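# Place the plate fully on the scale's platform

## Task

Set the plate down on the platform of the scale so that no part of it sticks out past the platform's edge, and it stays there without the robot holding it; then switch off suction and pull the cup away from the plate.

## Robot and tools

Robot: a single six-joint arm (UR7e type) with a suction cup in place of fingers. Everything is steered through the cup point, the centre of the cup's rim. The cup opens along the cup point's own +z axis. About 7 cm back from the rim the tool body widens, sticking out as much as 8 cm sideways, so leave room for it. Since there is only one arm, every command is one row of 7 numbers.

Frames: the scene frame has its origin on the table surface below the arm base, +z upward, and +y to the left when facing along +x. Each result reports end_effector_position (metres), end_effector_quat_wxyz, and linear (m/s) and angular (rad/s) velocity in that frame. The reported position can be somewhat off, more so when the arm is stretched far. Motion commands, however, are given in the cup point's own axes.

execute_actions takes "actions" (a list holding zero or one item) and an optional "pictures" flag. An empty list changes nothing and just reports the state. An action item is {"rows": [...], "steps": n}: 1 to 15 rows, n from 1 to 15 (15 if omitted), each step lasting 1/30 s. One row is used per step, and the final row repeats if steps outnumber rows. A wait item is {"steps": n} with n up to 300, counted from the previous result, so time spent composing the reply is included. A refused call does nothing.

A row is [dx, dy, dz, rx, ry, rz, suction], each value in [-1, 1]. The first six are an offset, not a pose. They are measured from the cup point's pose in the most recent result that showed it. Before any such result exists, and for a second or later call in the same reply, they are measured from wherever the robot is when the action begins. They use the cup point's own axes. Scale: 1.0 equals 0.6 m of translation or 180 degrees of rotation. rx, ry, rz form one rotation vector. Rows do not add up: every row is counted from that same reference, and an all-zero row sends the arm back to the reference rather than holding still. The seventh number is the suction fraction: 1 means full vacuum (about 55 kPa under ambient), and 0.05 or less means off. It keeps its last value.

On each step the commanded pose is clipped to within 100 mm and 16 degrees of the measured pose. Damped inverse kinematics then drives the joints there, favouring position over orientation. Motion trails the commands by roughly 0.17 s. When an action ends, the arm only continues to the last clipped pose, so a distant goal may need several calls. Read the returned pose and send the remainder. The elbow cannot fully straighten.

move takes "target" (one row as above, with the same offset reference and scale), an optional "speed" and an optional "stop_force". The cup point follows a straight path lasting 0.5 to 10 s. Anything longer is cut off at 10 s, short of the goal. Rotation takes the shorter direction. "speed" is in m/s, from 0.002 to 0.5 (default 0.25), and turning is capped at twice that value in rad/s. The real tool can lag, wander off the path or go faster than "speed", especially near full reach. The suction value is applied at the start and not awaited. "stop_force" (9 to 40 N, allowed only after 0.2 s of scene time) halts the path after two consecutive steps in which the wrist sensor reads that much extra push opposing the motion. The arm then retreats two steps and holds. The pressing force may briefly exceed the setting and then settles within about a second. Do not rely on it for rotating moves, and leave it out when lifting off a surface. Contacts above the wrist sensor are not detected. The result adds a "move:" line giving the ending (done, off_target, moving, held, fault or contact), any limits (paced = the pose was clipped; held = some steps were blocked, after which the arm may surge), and the distance remaining to the target.

wait takes "seconds" (0 to 10). The robot gets no new command and a normal result comes back. zoom_image takes "camera" (cam_head_left, cam_head_right or cam_wrist) and "region" [x0, y0, x1, y1] in pixels, at most 504 by 504, with the origin at the top-left. read_manual returns licence text only. finished_scene takes the "scene" number, ends that scene permanently and reports whether the goal was met.

Result lines: HELD marks steps whose command was partly or fully not sent; "pose unreachable" means the clearance check altered or blocked the command; "Hand target" is where the controller is currently heading. Wrist force and torque are given in the cup point's axes, with the force pointing from the contacted surface back into the arm. Expect up to about 4 N of offset and about 2.4 N of noise, with saturation near 50 N. "no reading" is harmless. suction_measured shows the vacuum actually reached. part_present turns to 1 at 0.50 and back to 0 below 0.45. Joint positions are listed from the base outward. Ranges are about ±3.142 rad for the pan, 0 to 3.142 rad for the elbow and ±6.283 rad for the others.

Gripping: the rim is 29 mm wide and must lie flat on a smooth face of the object, sealed all round. Edges, holes or seams beneath it leak. On a tight seal the reading settles no more than 0.15 under the command, and it may dip 0.04 before the pump kicks in again. Under vacuum the cup compresses by up to about 10 mm. Vacuum alone can lift a light object. To release: lower the object onto its support, switch suction off, then lift at least 15 mm. If the cup seals to the table, switch suction off to free it.

Avoid: joint torque at its limit (139 N m for the three large joints, 26 N m for the wrists) or any external force of 150 N. Either one freezes the arm for 10 s and abandons the call. The arm is stiff, so aiming even slightly past a contact can fault it; approach surfaces slowly, ideally with stop_force. Do not drop, slam or knock anything, and never push objects off the table. Loose objects may be nudged by outside disturbances. Holding loads heats the motors: a MOTOR HOT warning appears at 70 °C, and at 85 °C the brakes lock until the motors cool. The simulation keeps running while a reply is being written.

Cameras: cam_head_left and cam_head_right (pinhole with radial distortion) and cam_wrist (fisheye), each 504x504.

Each tool is called after ">>>" as name(argument=value, ...), one argument or row to a line, values as JSON.

## Session

>>> execute_actions(
  actions=[],
)

Scene clock: 0.00 s of 4900.00 s.
end_effector_position=(+0.4293, -0.0216, +0.2936) suction_measured=0.00 part_present=0 end_effector_quat_wxyz=(+0.001, +0.025, +1.000, +0.002) end_effector_velocity=(+0.000, -0.000, +0.000) end_effector_angular_velocity=(+0.000, -0.001, -0.001)
Joint positions: [-0.315 -1.724  2.04  -1.891 -1.569 -0.314]
Joint velocities: [-0.    -0.    -0.     0.     0.001  0.001]
Wrist force (N, on the end effector, along its own x y z axes, offset not removed): no reading
Wrist torque (N m, same axes, about the end effector's origin, offset not removed): no reading
Hand target: +0.429, -0.022, +0.294; +0.001, +0.025, +1.000, +0.002

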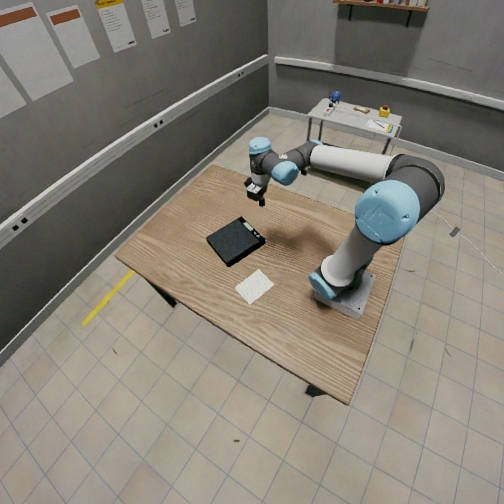

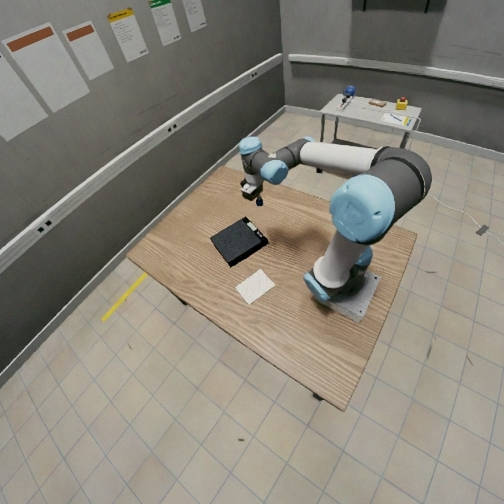

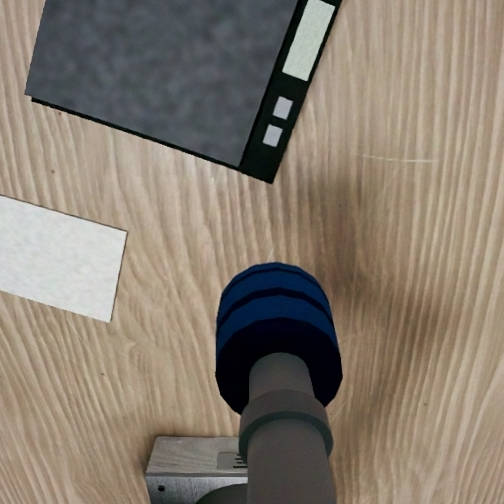

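>>> zoom_image(
  camera="cam_head_left",
  region=[180, 180, 320, 320],
)

>>> move(
  target=[-0.03, 0.25, -0.1, 0, 0, 0, 0],
)

Region (180, 180, 320, 320) of cam_head_left's 504x504 image, scaled by 3.600, with more detail than that image has.

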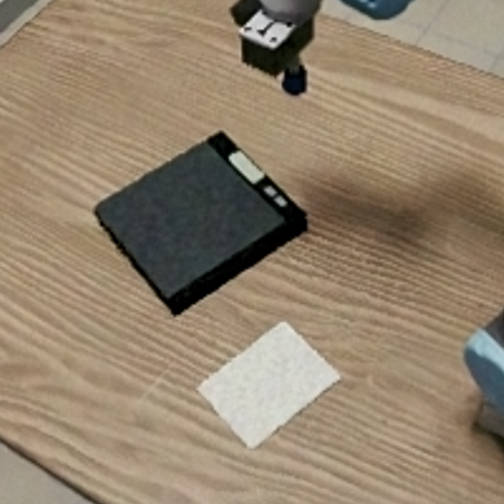

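Scene clock: 8.07 s of 4900.00 s.
end_effector_position=(+0.4544, +0.1272, +0.3542) suction_measured=0.00 part_present=0 end_effector_quat_wxyz=(+0.001, +0.025, +1.000, +0.003) end_effector_velocity=(+0.000, +0.002, +0.000) end_effector_angular_velocity=(-0.000, +0.001, -0.001)
Joint positions: [ 0.037 -1.652  1.82  -1.742 -1.569  0.039]
Joint velocities: [ 0.004  0.002 -0.003  0.002 -0.     0.004]
Wrist force (N, on the end effector, along its own x y z axes, offset not removed): [-2.4 1.7 0.1]
Wrist torque (N m, same axes, about the end effector's origin, offset not removed): [0.26 0.18 0.17]
Hand target: +0.454, +0.127, +0.354; +0.001, +0.025, +1.000, +0.003
Off the commanded pose: 0.000 m, 0 deg.
After step 90, 3.87 s passed at rest.
move: done

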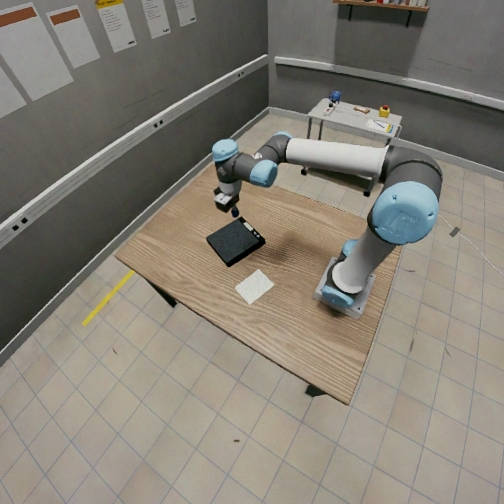

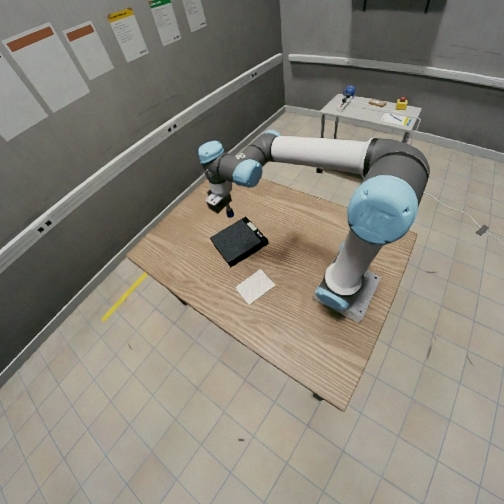

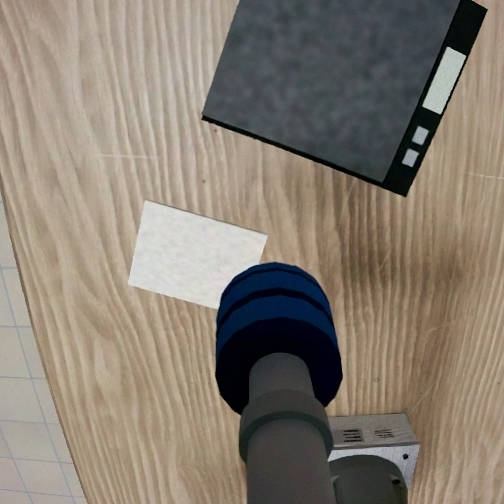

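>>> move(
  target=[0.2, 0.138, 0.39, 0, 0, 0, 0],
  speed=0.35,
)

Scene clock: 14.73 s of 4900.00 s.
end_effector_position=(+0.3388, +0.2169, +0.1205) suction_measured=0.00 part_present=0 end_effector_quat_wxyz=(+0.001, +0.025, +1.000, +0.003) end_effector_velocity=(-0.000, +0.000, -0.002) end_effector_angular_velocity=(-0.001, -0.001, +0.001)
Joint positions: [ 0.28  -1.507  2.38  -2.446 -1.569  0.281]
Joint velocities: [ 0.002  0.004  0.003 -0.007 -0.001  0.001]
Wrist force (N, on the end effector, along its own x y z axes, offset not removed): [-3.1 1.8 0.2]
Wrist torque (N m, same axes, about the end effector's origin, offset not removed): [0.20 0.32 0.11]
Hand target: +0.339, +0.217, +0.120; +0.001, +0.025, +1.000, +0.003
Off the commanded pose: 0.001 m, 0 deg.
After step 90, 2.27 s passed at rest.
move: done

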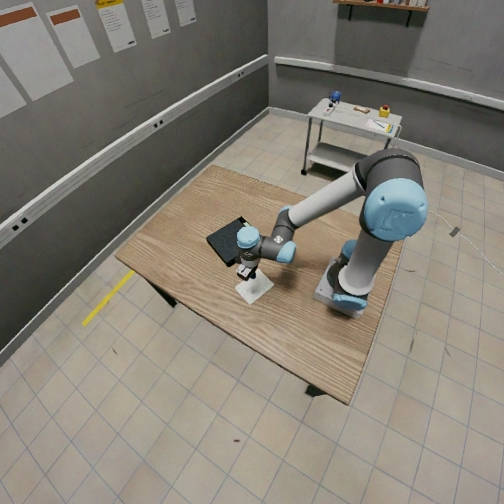

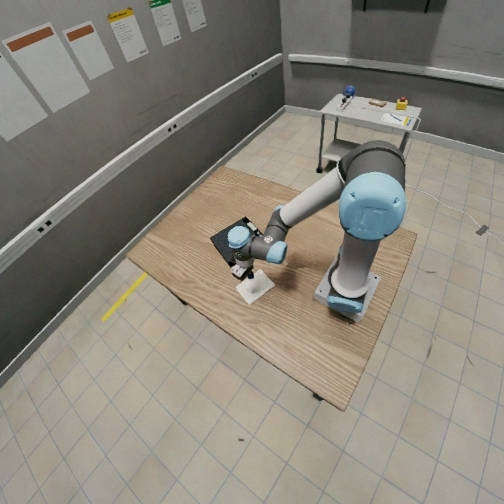

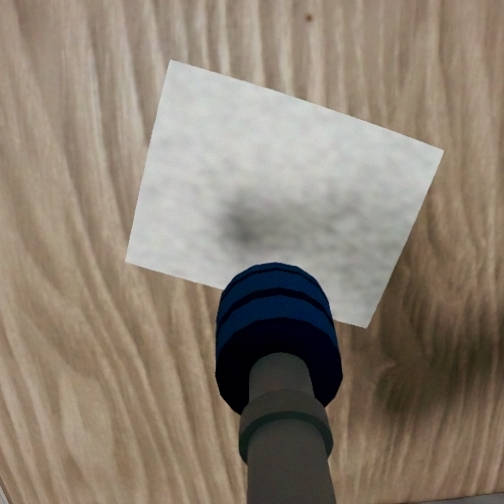

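>>> move(
  target=[0.005, -0.008, 0.165, 0, 0, 0, 0],
)

>>> move(
  target=[0, 0, 0.04, 0, 0, 0, 1],
  speed=0.015,
  stop_force=10,
)

Scene clock: 21.30 s of 4900.00 s.
end_effector_position=(+0.3357, +0.2126, +0.0214) suction_measured=0.00 part_present=0 end_effector_quat_wxyz=(+0.001, +0.025, +1.000, +0.003) end_effector_velocity=(+0.001, +0.001, -0.001) end_effector_angular_velocity=(+0.001, -0.003, -0.001)
Joint positions: [ 0.27  -1.207  2.46  -2.827 -1.569  0.271]
Joint velocities: [ 0.001  0.006 -0.002 -0.007  0.     0.002]
Wrist force (N, on the end effector, along its own x y z axes, offset not removed): [-2.3 -0.1 0.5]
Wrist torque (N m, same axes, about the end effector's origin, offset not removed): [0.02 0.20 0.13]
Hand target: +0.336, +0.213, +0.021; +0.001, +0.025, +1.000, +0.003
Off the commanded pose: 0.000 m, 0 deg.
After step 90, 2.60 s passed at rest.
move: done

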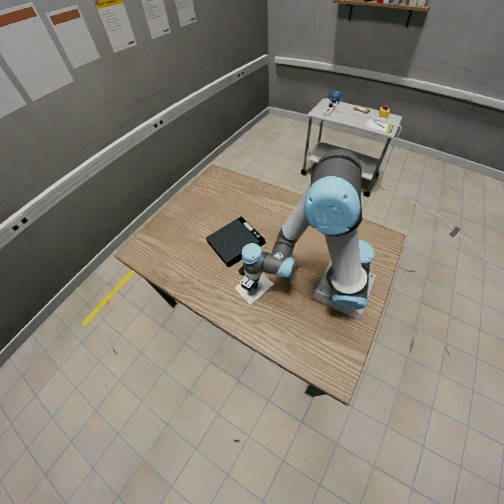

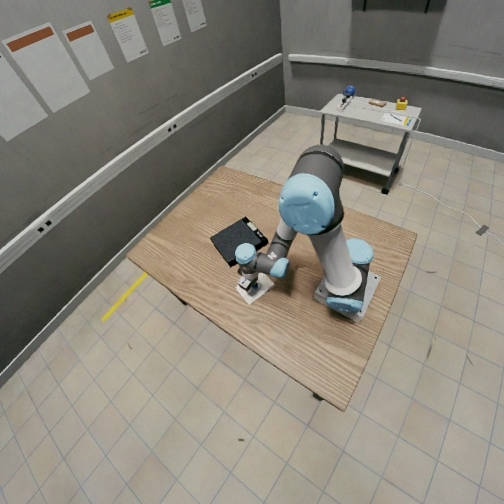

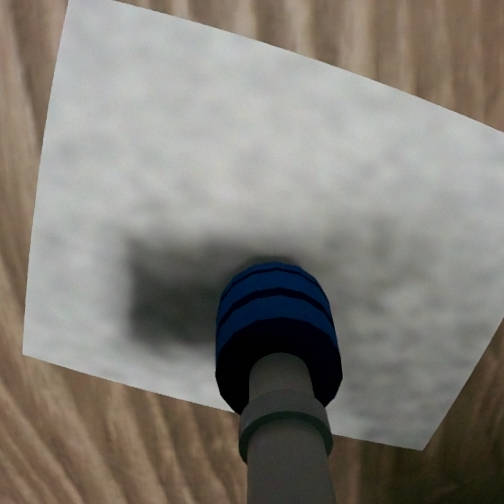

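Scene clock: 23.17 s of 4900.00 s.
end_effector_position=(+0.3357, +0.2127, -0.0025) suction_measured=0.91 part_present=1 end_effector_quat_wxyz=(+0.001, +0.025, +1.000, +0.003) end_effector_velocity=(-0.000, +0.000, -0.001) end_effector_angular_velocity=(+0.001, +0.000, +0.001)
Joint positions: [ 0.27  -1.121  2.463 -2.916 -1.569  0.271]
Joint velocities: [ 0.001  0.005  0.    -0.005  0.001 -0.   ]
Wrist force (N, on the end effector, along its own x y z axes, offset not removed): [-1.6 -0.1 1.4]
Wrist torque (N m, same axes, about the end effector's origin, offset not removed): [-0.06 0.16 0.15]
Hand target: +0.336, +0.213, -0.003; +0.001, +0.025, +1.000, +0.003
Off the commanded pose: 0.000 m, 0 deg.
move: done

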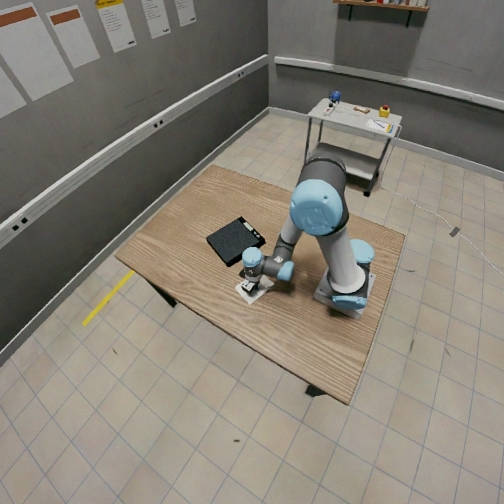

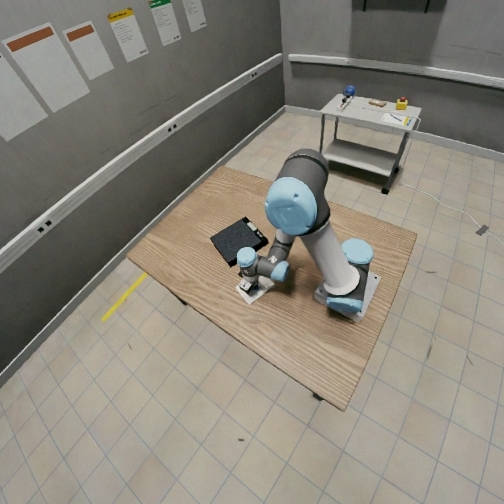

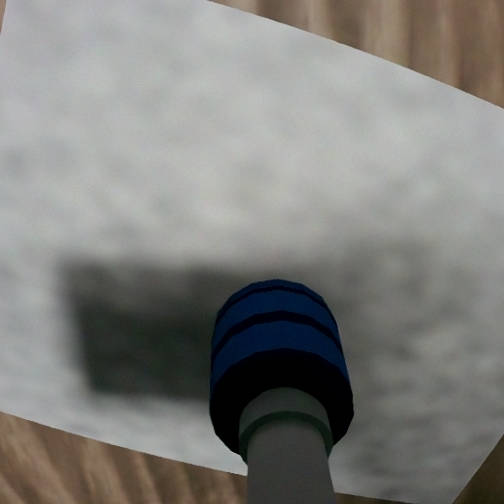

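Lift, then move over the scale.

>>> move(
  target=[0, 0, -0.12, 0, 0, 0, 1],
  speed=0.2,
)

>>> move(
  target=[-0.38, -0.255, 0.0, 0, 0, 0.01, 1],
)

>>> zoom_image(
  camera="cam_head_left",
  region=[180, 180, 300, 300],
)

Scene clock: 26.40 s of 4900.00 s.
end_effector_position=(+0.3356, +0.2124, +0.0695) suction_measured=0.98 part_present=1 end_effector_quat_wxyz=(+0.001, +0.025, +1.000, +0.003) end_effector_velocity=(+0.000, -0.000, +0.001) end_effector_angular_velocity=(+0.001, +0.001, -0.001)
Joint positions: [ 0.27  -1.37   2.438 -2.642 -1.569  0.271]
Joint velocities: [-0.001 -0.004 -0.002  0.006  0.001  0.001]
Wrist force (N, on the end effector, along its own x y z axes, offset not removed): [-1.7 -1.0 0.4]
Wrist torque (N m, same axes, about the end effector's origin, offset not removed): [-0.08 0.19 0.17]
Hand target: +0.336, +0.212, +0.070; +0.001, +0.025, +1.000, +0.003
Off the commanded pose: 0.000 m, 0 deg.
move: done

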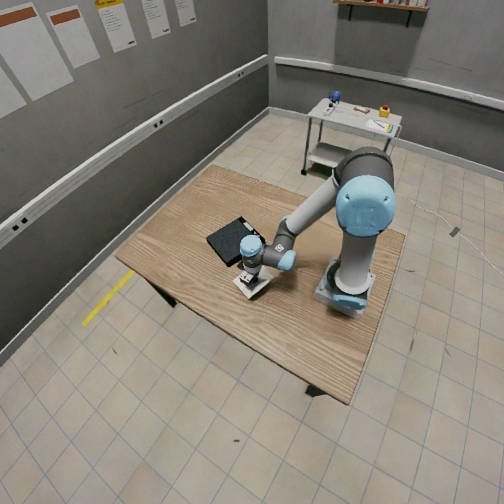

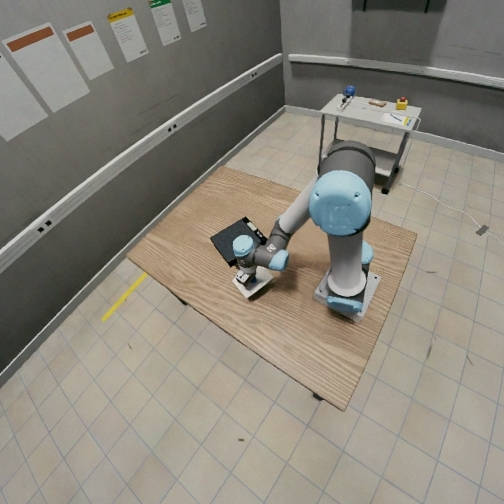

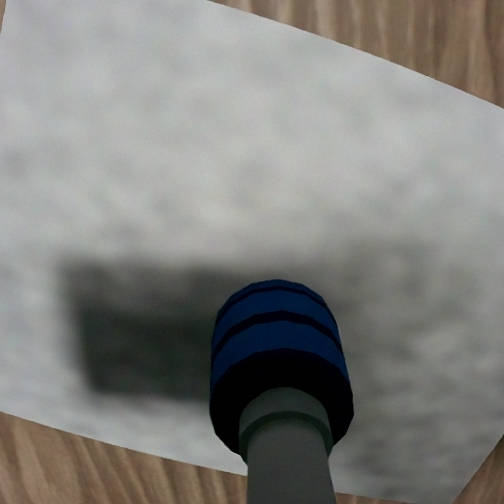

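Scene clock: 28.03 s of 4900.00 s.
end_effector_position=(+0.5559, +0.0482, +0.0689) suction_measured=0.96 part_present=1 end_effector_quat_wxyz=(+0.001, +0.041, +0.999, +0.003) end_effector_velocity=(+0.001, -0.000, -0.001) end_effector_angular_velocity=(+0.000, +0.002, +0.001)
Joint positions: [-0.106 -1.095  1.986 -2.464 -1.569 -0.074]
Joint velocities: [-0.     0.003 -0.003  0.002  0.    -0.001]
Wrist force (N, on the end effector, along its own x y z axes, offset not removed): [-2.0 0.2 2.2]
Wrist torque (N m, same axes, about the end effector's origin, offset not removed): [0.02 0.17 0.17]
Hand target: +0.556, +0.048, +0.069; +0.001, +0.041, +0.999, +0.003
Off the commanded pose: 0.000 m, 0 deg.
move: done

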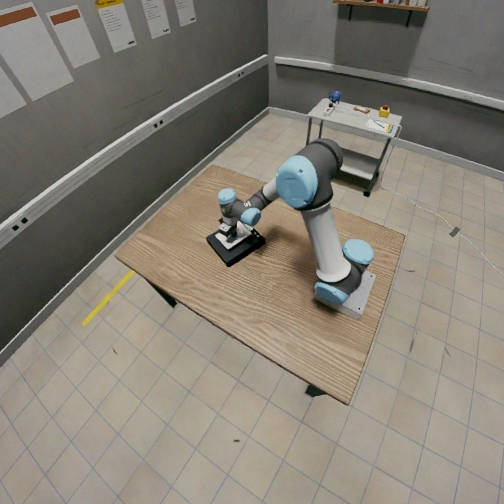

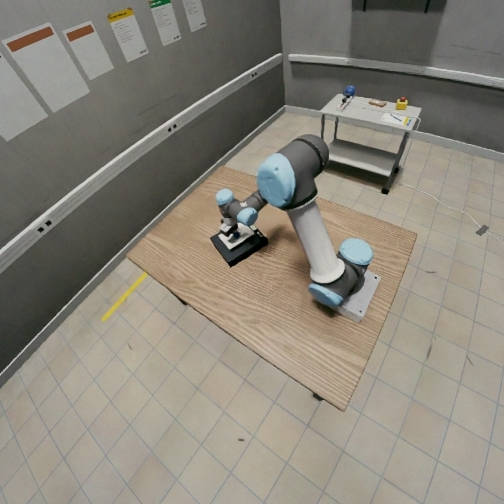

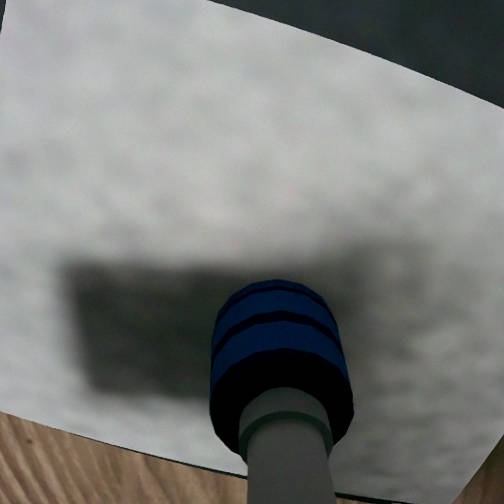

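Region (180, 180, 300, 300) of cam_head_left's 504x504 image, scaled by 4.200, with more detail than that image has.

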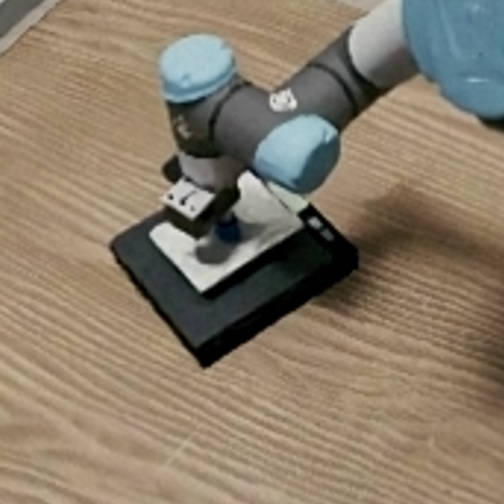

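>>> move(
  target=[0, 0, 0.03, 0, 0, 0, 1],
  speed=0.06,
)

>>> move(
  target=[0, 0, 0.07, 0, 0, 0, 1],
  speed=0.008,
  stop_force=9,
)

>>> zoom_image(
  camera="cam_head_left",
  region=[180, 180, 300, 300],
)

Scene clock: 32.03 s of 4900.00 s.
end_effector_position=(+0.5559, +0.0482, +0.0510) suction_measured=0.98 part_present=1 end_effector_quat_wxyz=(+0.001, +0.041, +0.999, +0.003) end_effector_velocity=(+0.000, +0.000, -0.001) end_effector_angular_velocity=(+0.000, -0.001, +0.001)
Joint positions: [-0.106 -1.059  1.993 -2.508 -1.569 -0.074]
Joint velocities: [ 0.001  0.003  0.    -0.004  0.    -0.   ]
Wrist force (N, on the end effector, along its own x y z axes, offset not removed): [-2.2 0.2 0.6]
Wrist torque (N m, same axes, about the end effector's origin, offset not removed): [0.04 0.20 0.13]
Hand target: +0.556, +0.048, +0.051; +0.001, +0.041, +0.999, +0.003
Off the commanded pose: 0.000 m, 0 deg.
move: done

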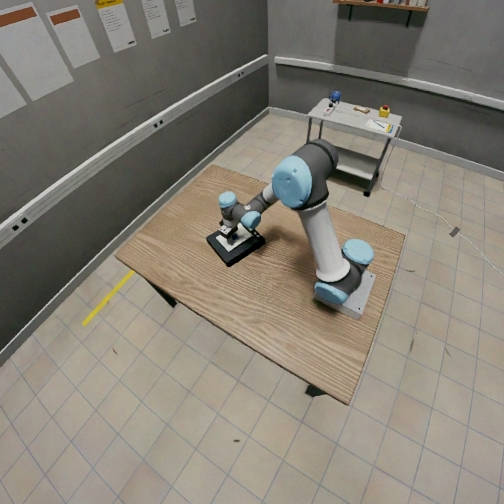

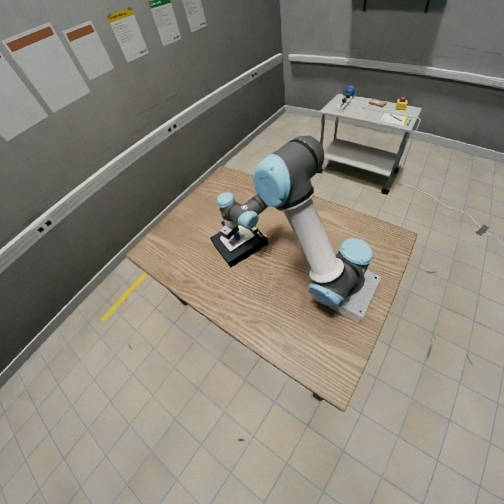

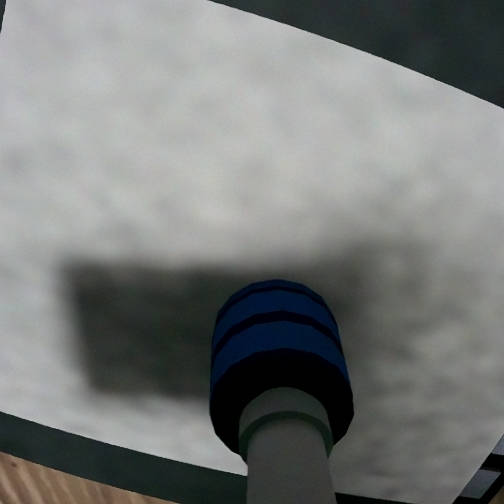

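Scene clock: 33.57 s of 4900.00 s.
end_effector_position=(+0.5559, +0.0483, +0.0416) suction_measured=1.00 part_present=1 end_effector_quat_wxyz=(+0.001, +0.041, +0.999, +0.003) end_effector_velocity=(-0.001, -0.001, +0.001) end_effector_angular_velocity=(-0.000, +0.004, -0.002)
Joint positions: [-0.106 -1.039  1.996 -2.531 -1.569 -0.074]
Joint velocities: [-0.001 -0.004  0.001  0.007 -0.001  0.001]
Wrist force (N, on the end effector, along its own x y z axes, offset not removed): [-4.6 2.6 -18.4]
Wrist torque (N m, same axes, about the end effector's origin, offset not removed): [0.38 0.14 0.18]
Hand target: +0.556, +0.048, +0.042; +0.001, +0.041, +0.999, +0.003
Off the commanded pose: 0.033 m, 0 deg.
move: contact

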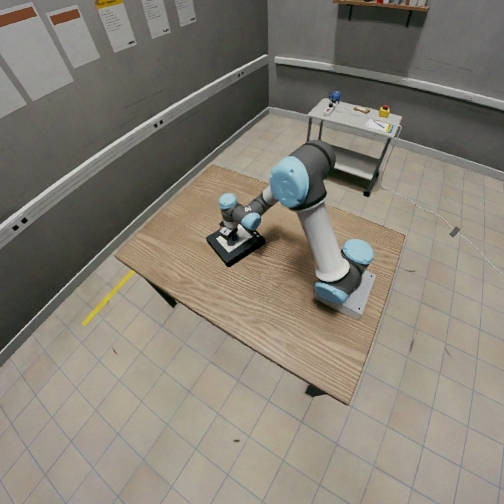

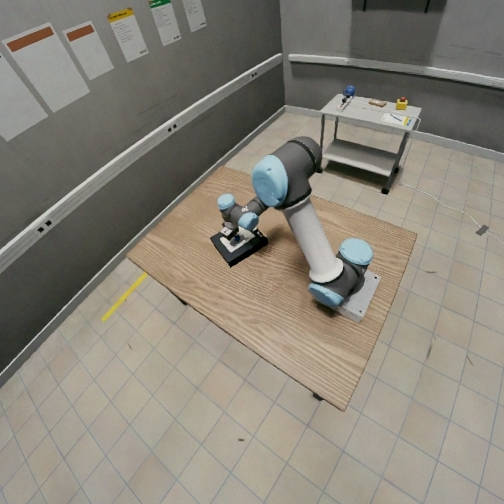

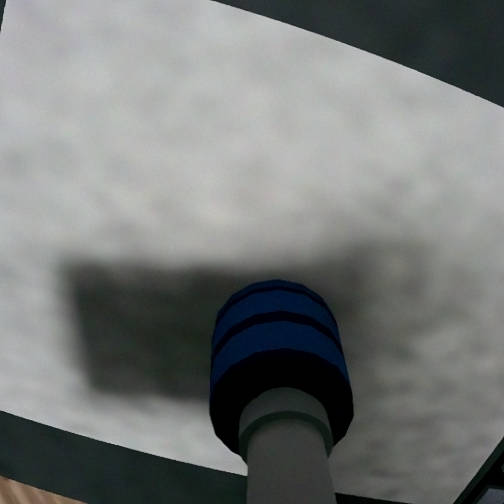

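Region (180, 180, 300, 300) of cam_head_left's 504x504 image, scaled by 4.200, with more detail than that image has.

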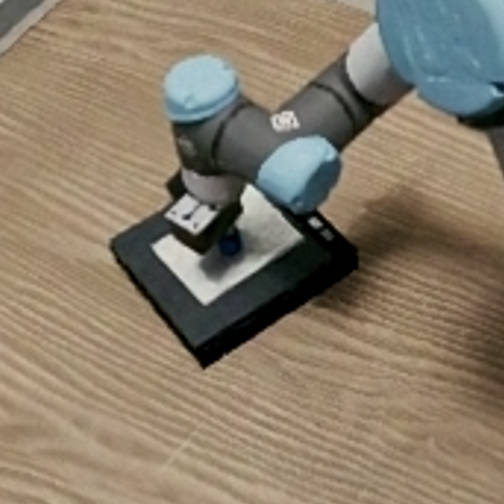

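>>> execute_actions(
  actions=[
    {"rows":[[0,0,-0.001,0,0,0,0]],"steps":15},
  ],
  pictures=false,
)

>>> move(
  target=[0, 0, -0.28, 0, 0, 0, 0],
  speed=0.2,
)

Scene clock: 36.27 s of 4900.00 s.
end_effector_position=(+0.5559, +0.0483, +0.0422) suction_measured=0.00 part_present=0 end_effector_quat_wxyz=(+0.001, +0.041, +0.999, +0.003) end_effector_velocity=(-0.001, -0.000, -0.000) end_effector_angular_velocity=(+0.000, +0.001, -0.001)
Joint positions: [-0.106 -1.04   1.996 -2.529 -1.569 -0.074]
Joint velocities: [-0.    -0.     0.001  0.    -0.     0.   ]
Wrist force (N, on the end effector, along its own x y z axes, offset not removed): [-1.9 -0.2 -7.4]
Wrist torque (N m, same axes, about the end effector's origin, offset not removed): [-0.13 0.24 0.12]
Hand target: +0.556, +0.048, +0.042; +0.001, +0.041, +0.999, +0.003
Off the commanded pose: 0.000 m, 0 deg.
Steps of this call (steps 1 to 66: nothing new was sent; steps 67 to 81: all 15 steps of this action). Readings (end_effector_position | what the end effector reports):
67: (+0.5559, +0.0483, +0.0419) | suction_measured=0.16 part_present=0
68: (+0.5560, +0.0483, +0.0420) | suction_measured=0.00 part_present=0
70: (+0.5560, +0.0483, +0.0421) | suction_measured=0.00 part_present=0
74: (+0.5559, +0.0483, +0.0422) | suction_measured=0.00 part_present=0
81: the state above

Scene clock: 37.83 s of 4900.00 s.
end_effector_position=(+0.5557, +0.0478, +0.2102) suction_measured=0.00 part_present=0 end_effector_quat_wxyz=(+0.001, +0.041, +0.999, +0.003) end_effector_velocity=(-0.000, -0.001, +0.001) end_effector_angular_velocity=(+0.000, +0.002, -0.001)
Joint positions: [-0.106 -1.327  1.857 -2.103 -1.569 -0.074]
Joint velocities: [-0.002 -0.002 -0.002  0.005 -0.    -0.   ]
Wrist force (N, on the end effector, along its own x y z axes, offset not removed): [-2.2 1.6 -0.6]
Wrist torque (N m, same axes, about the end effector's origin, offset not removed): [0.27 0.20 0.19]
Hand target: +0.556, +0.048, +0.210; +0.001, +0.041, +0.999, +0.003
Off the commanded pose: 0.000 m, 0 deg.
move: done

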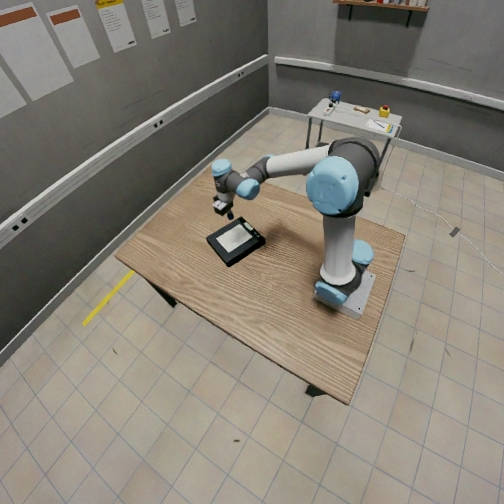

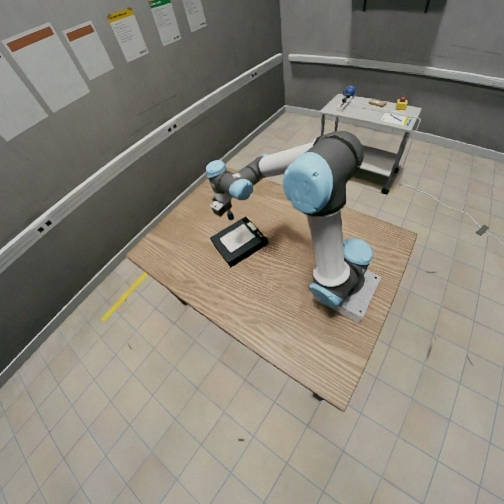

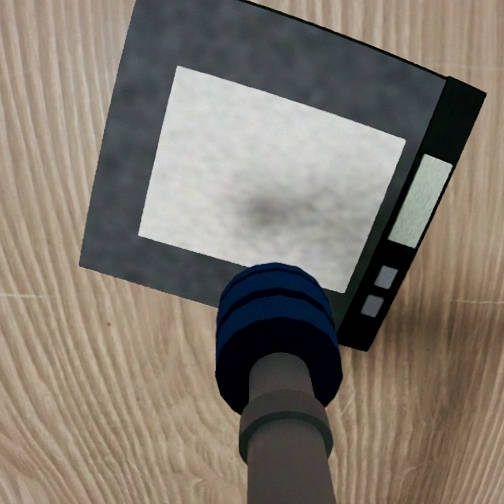

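The plate is fully on the platform.

>>> finished_scene(
  scene=1,
)

The scene is finished: the task was done.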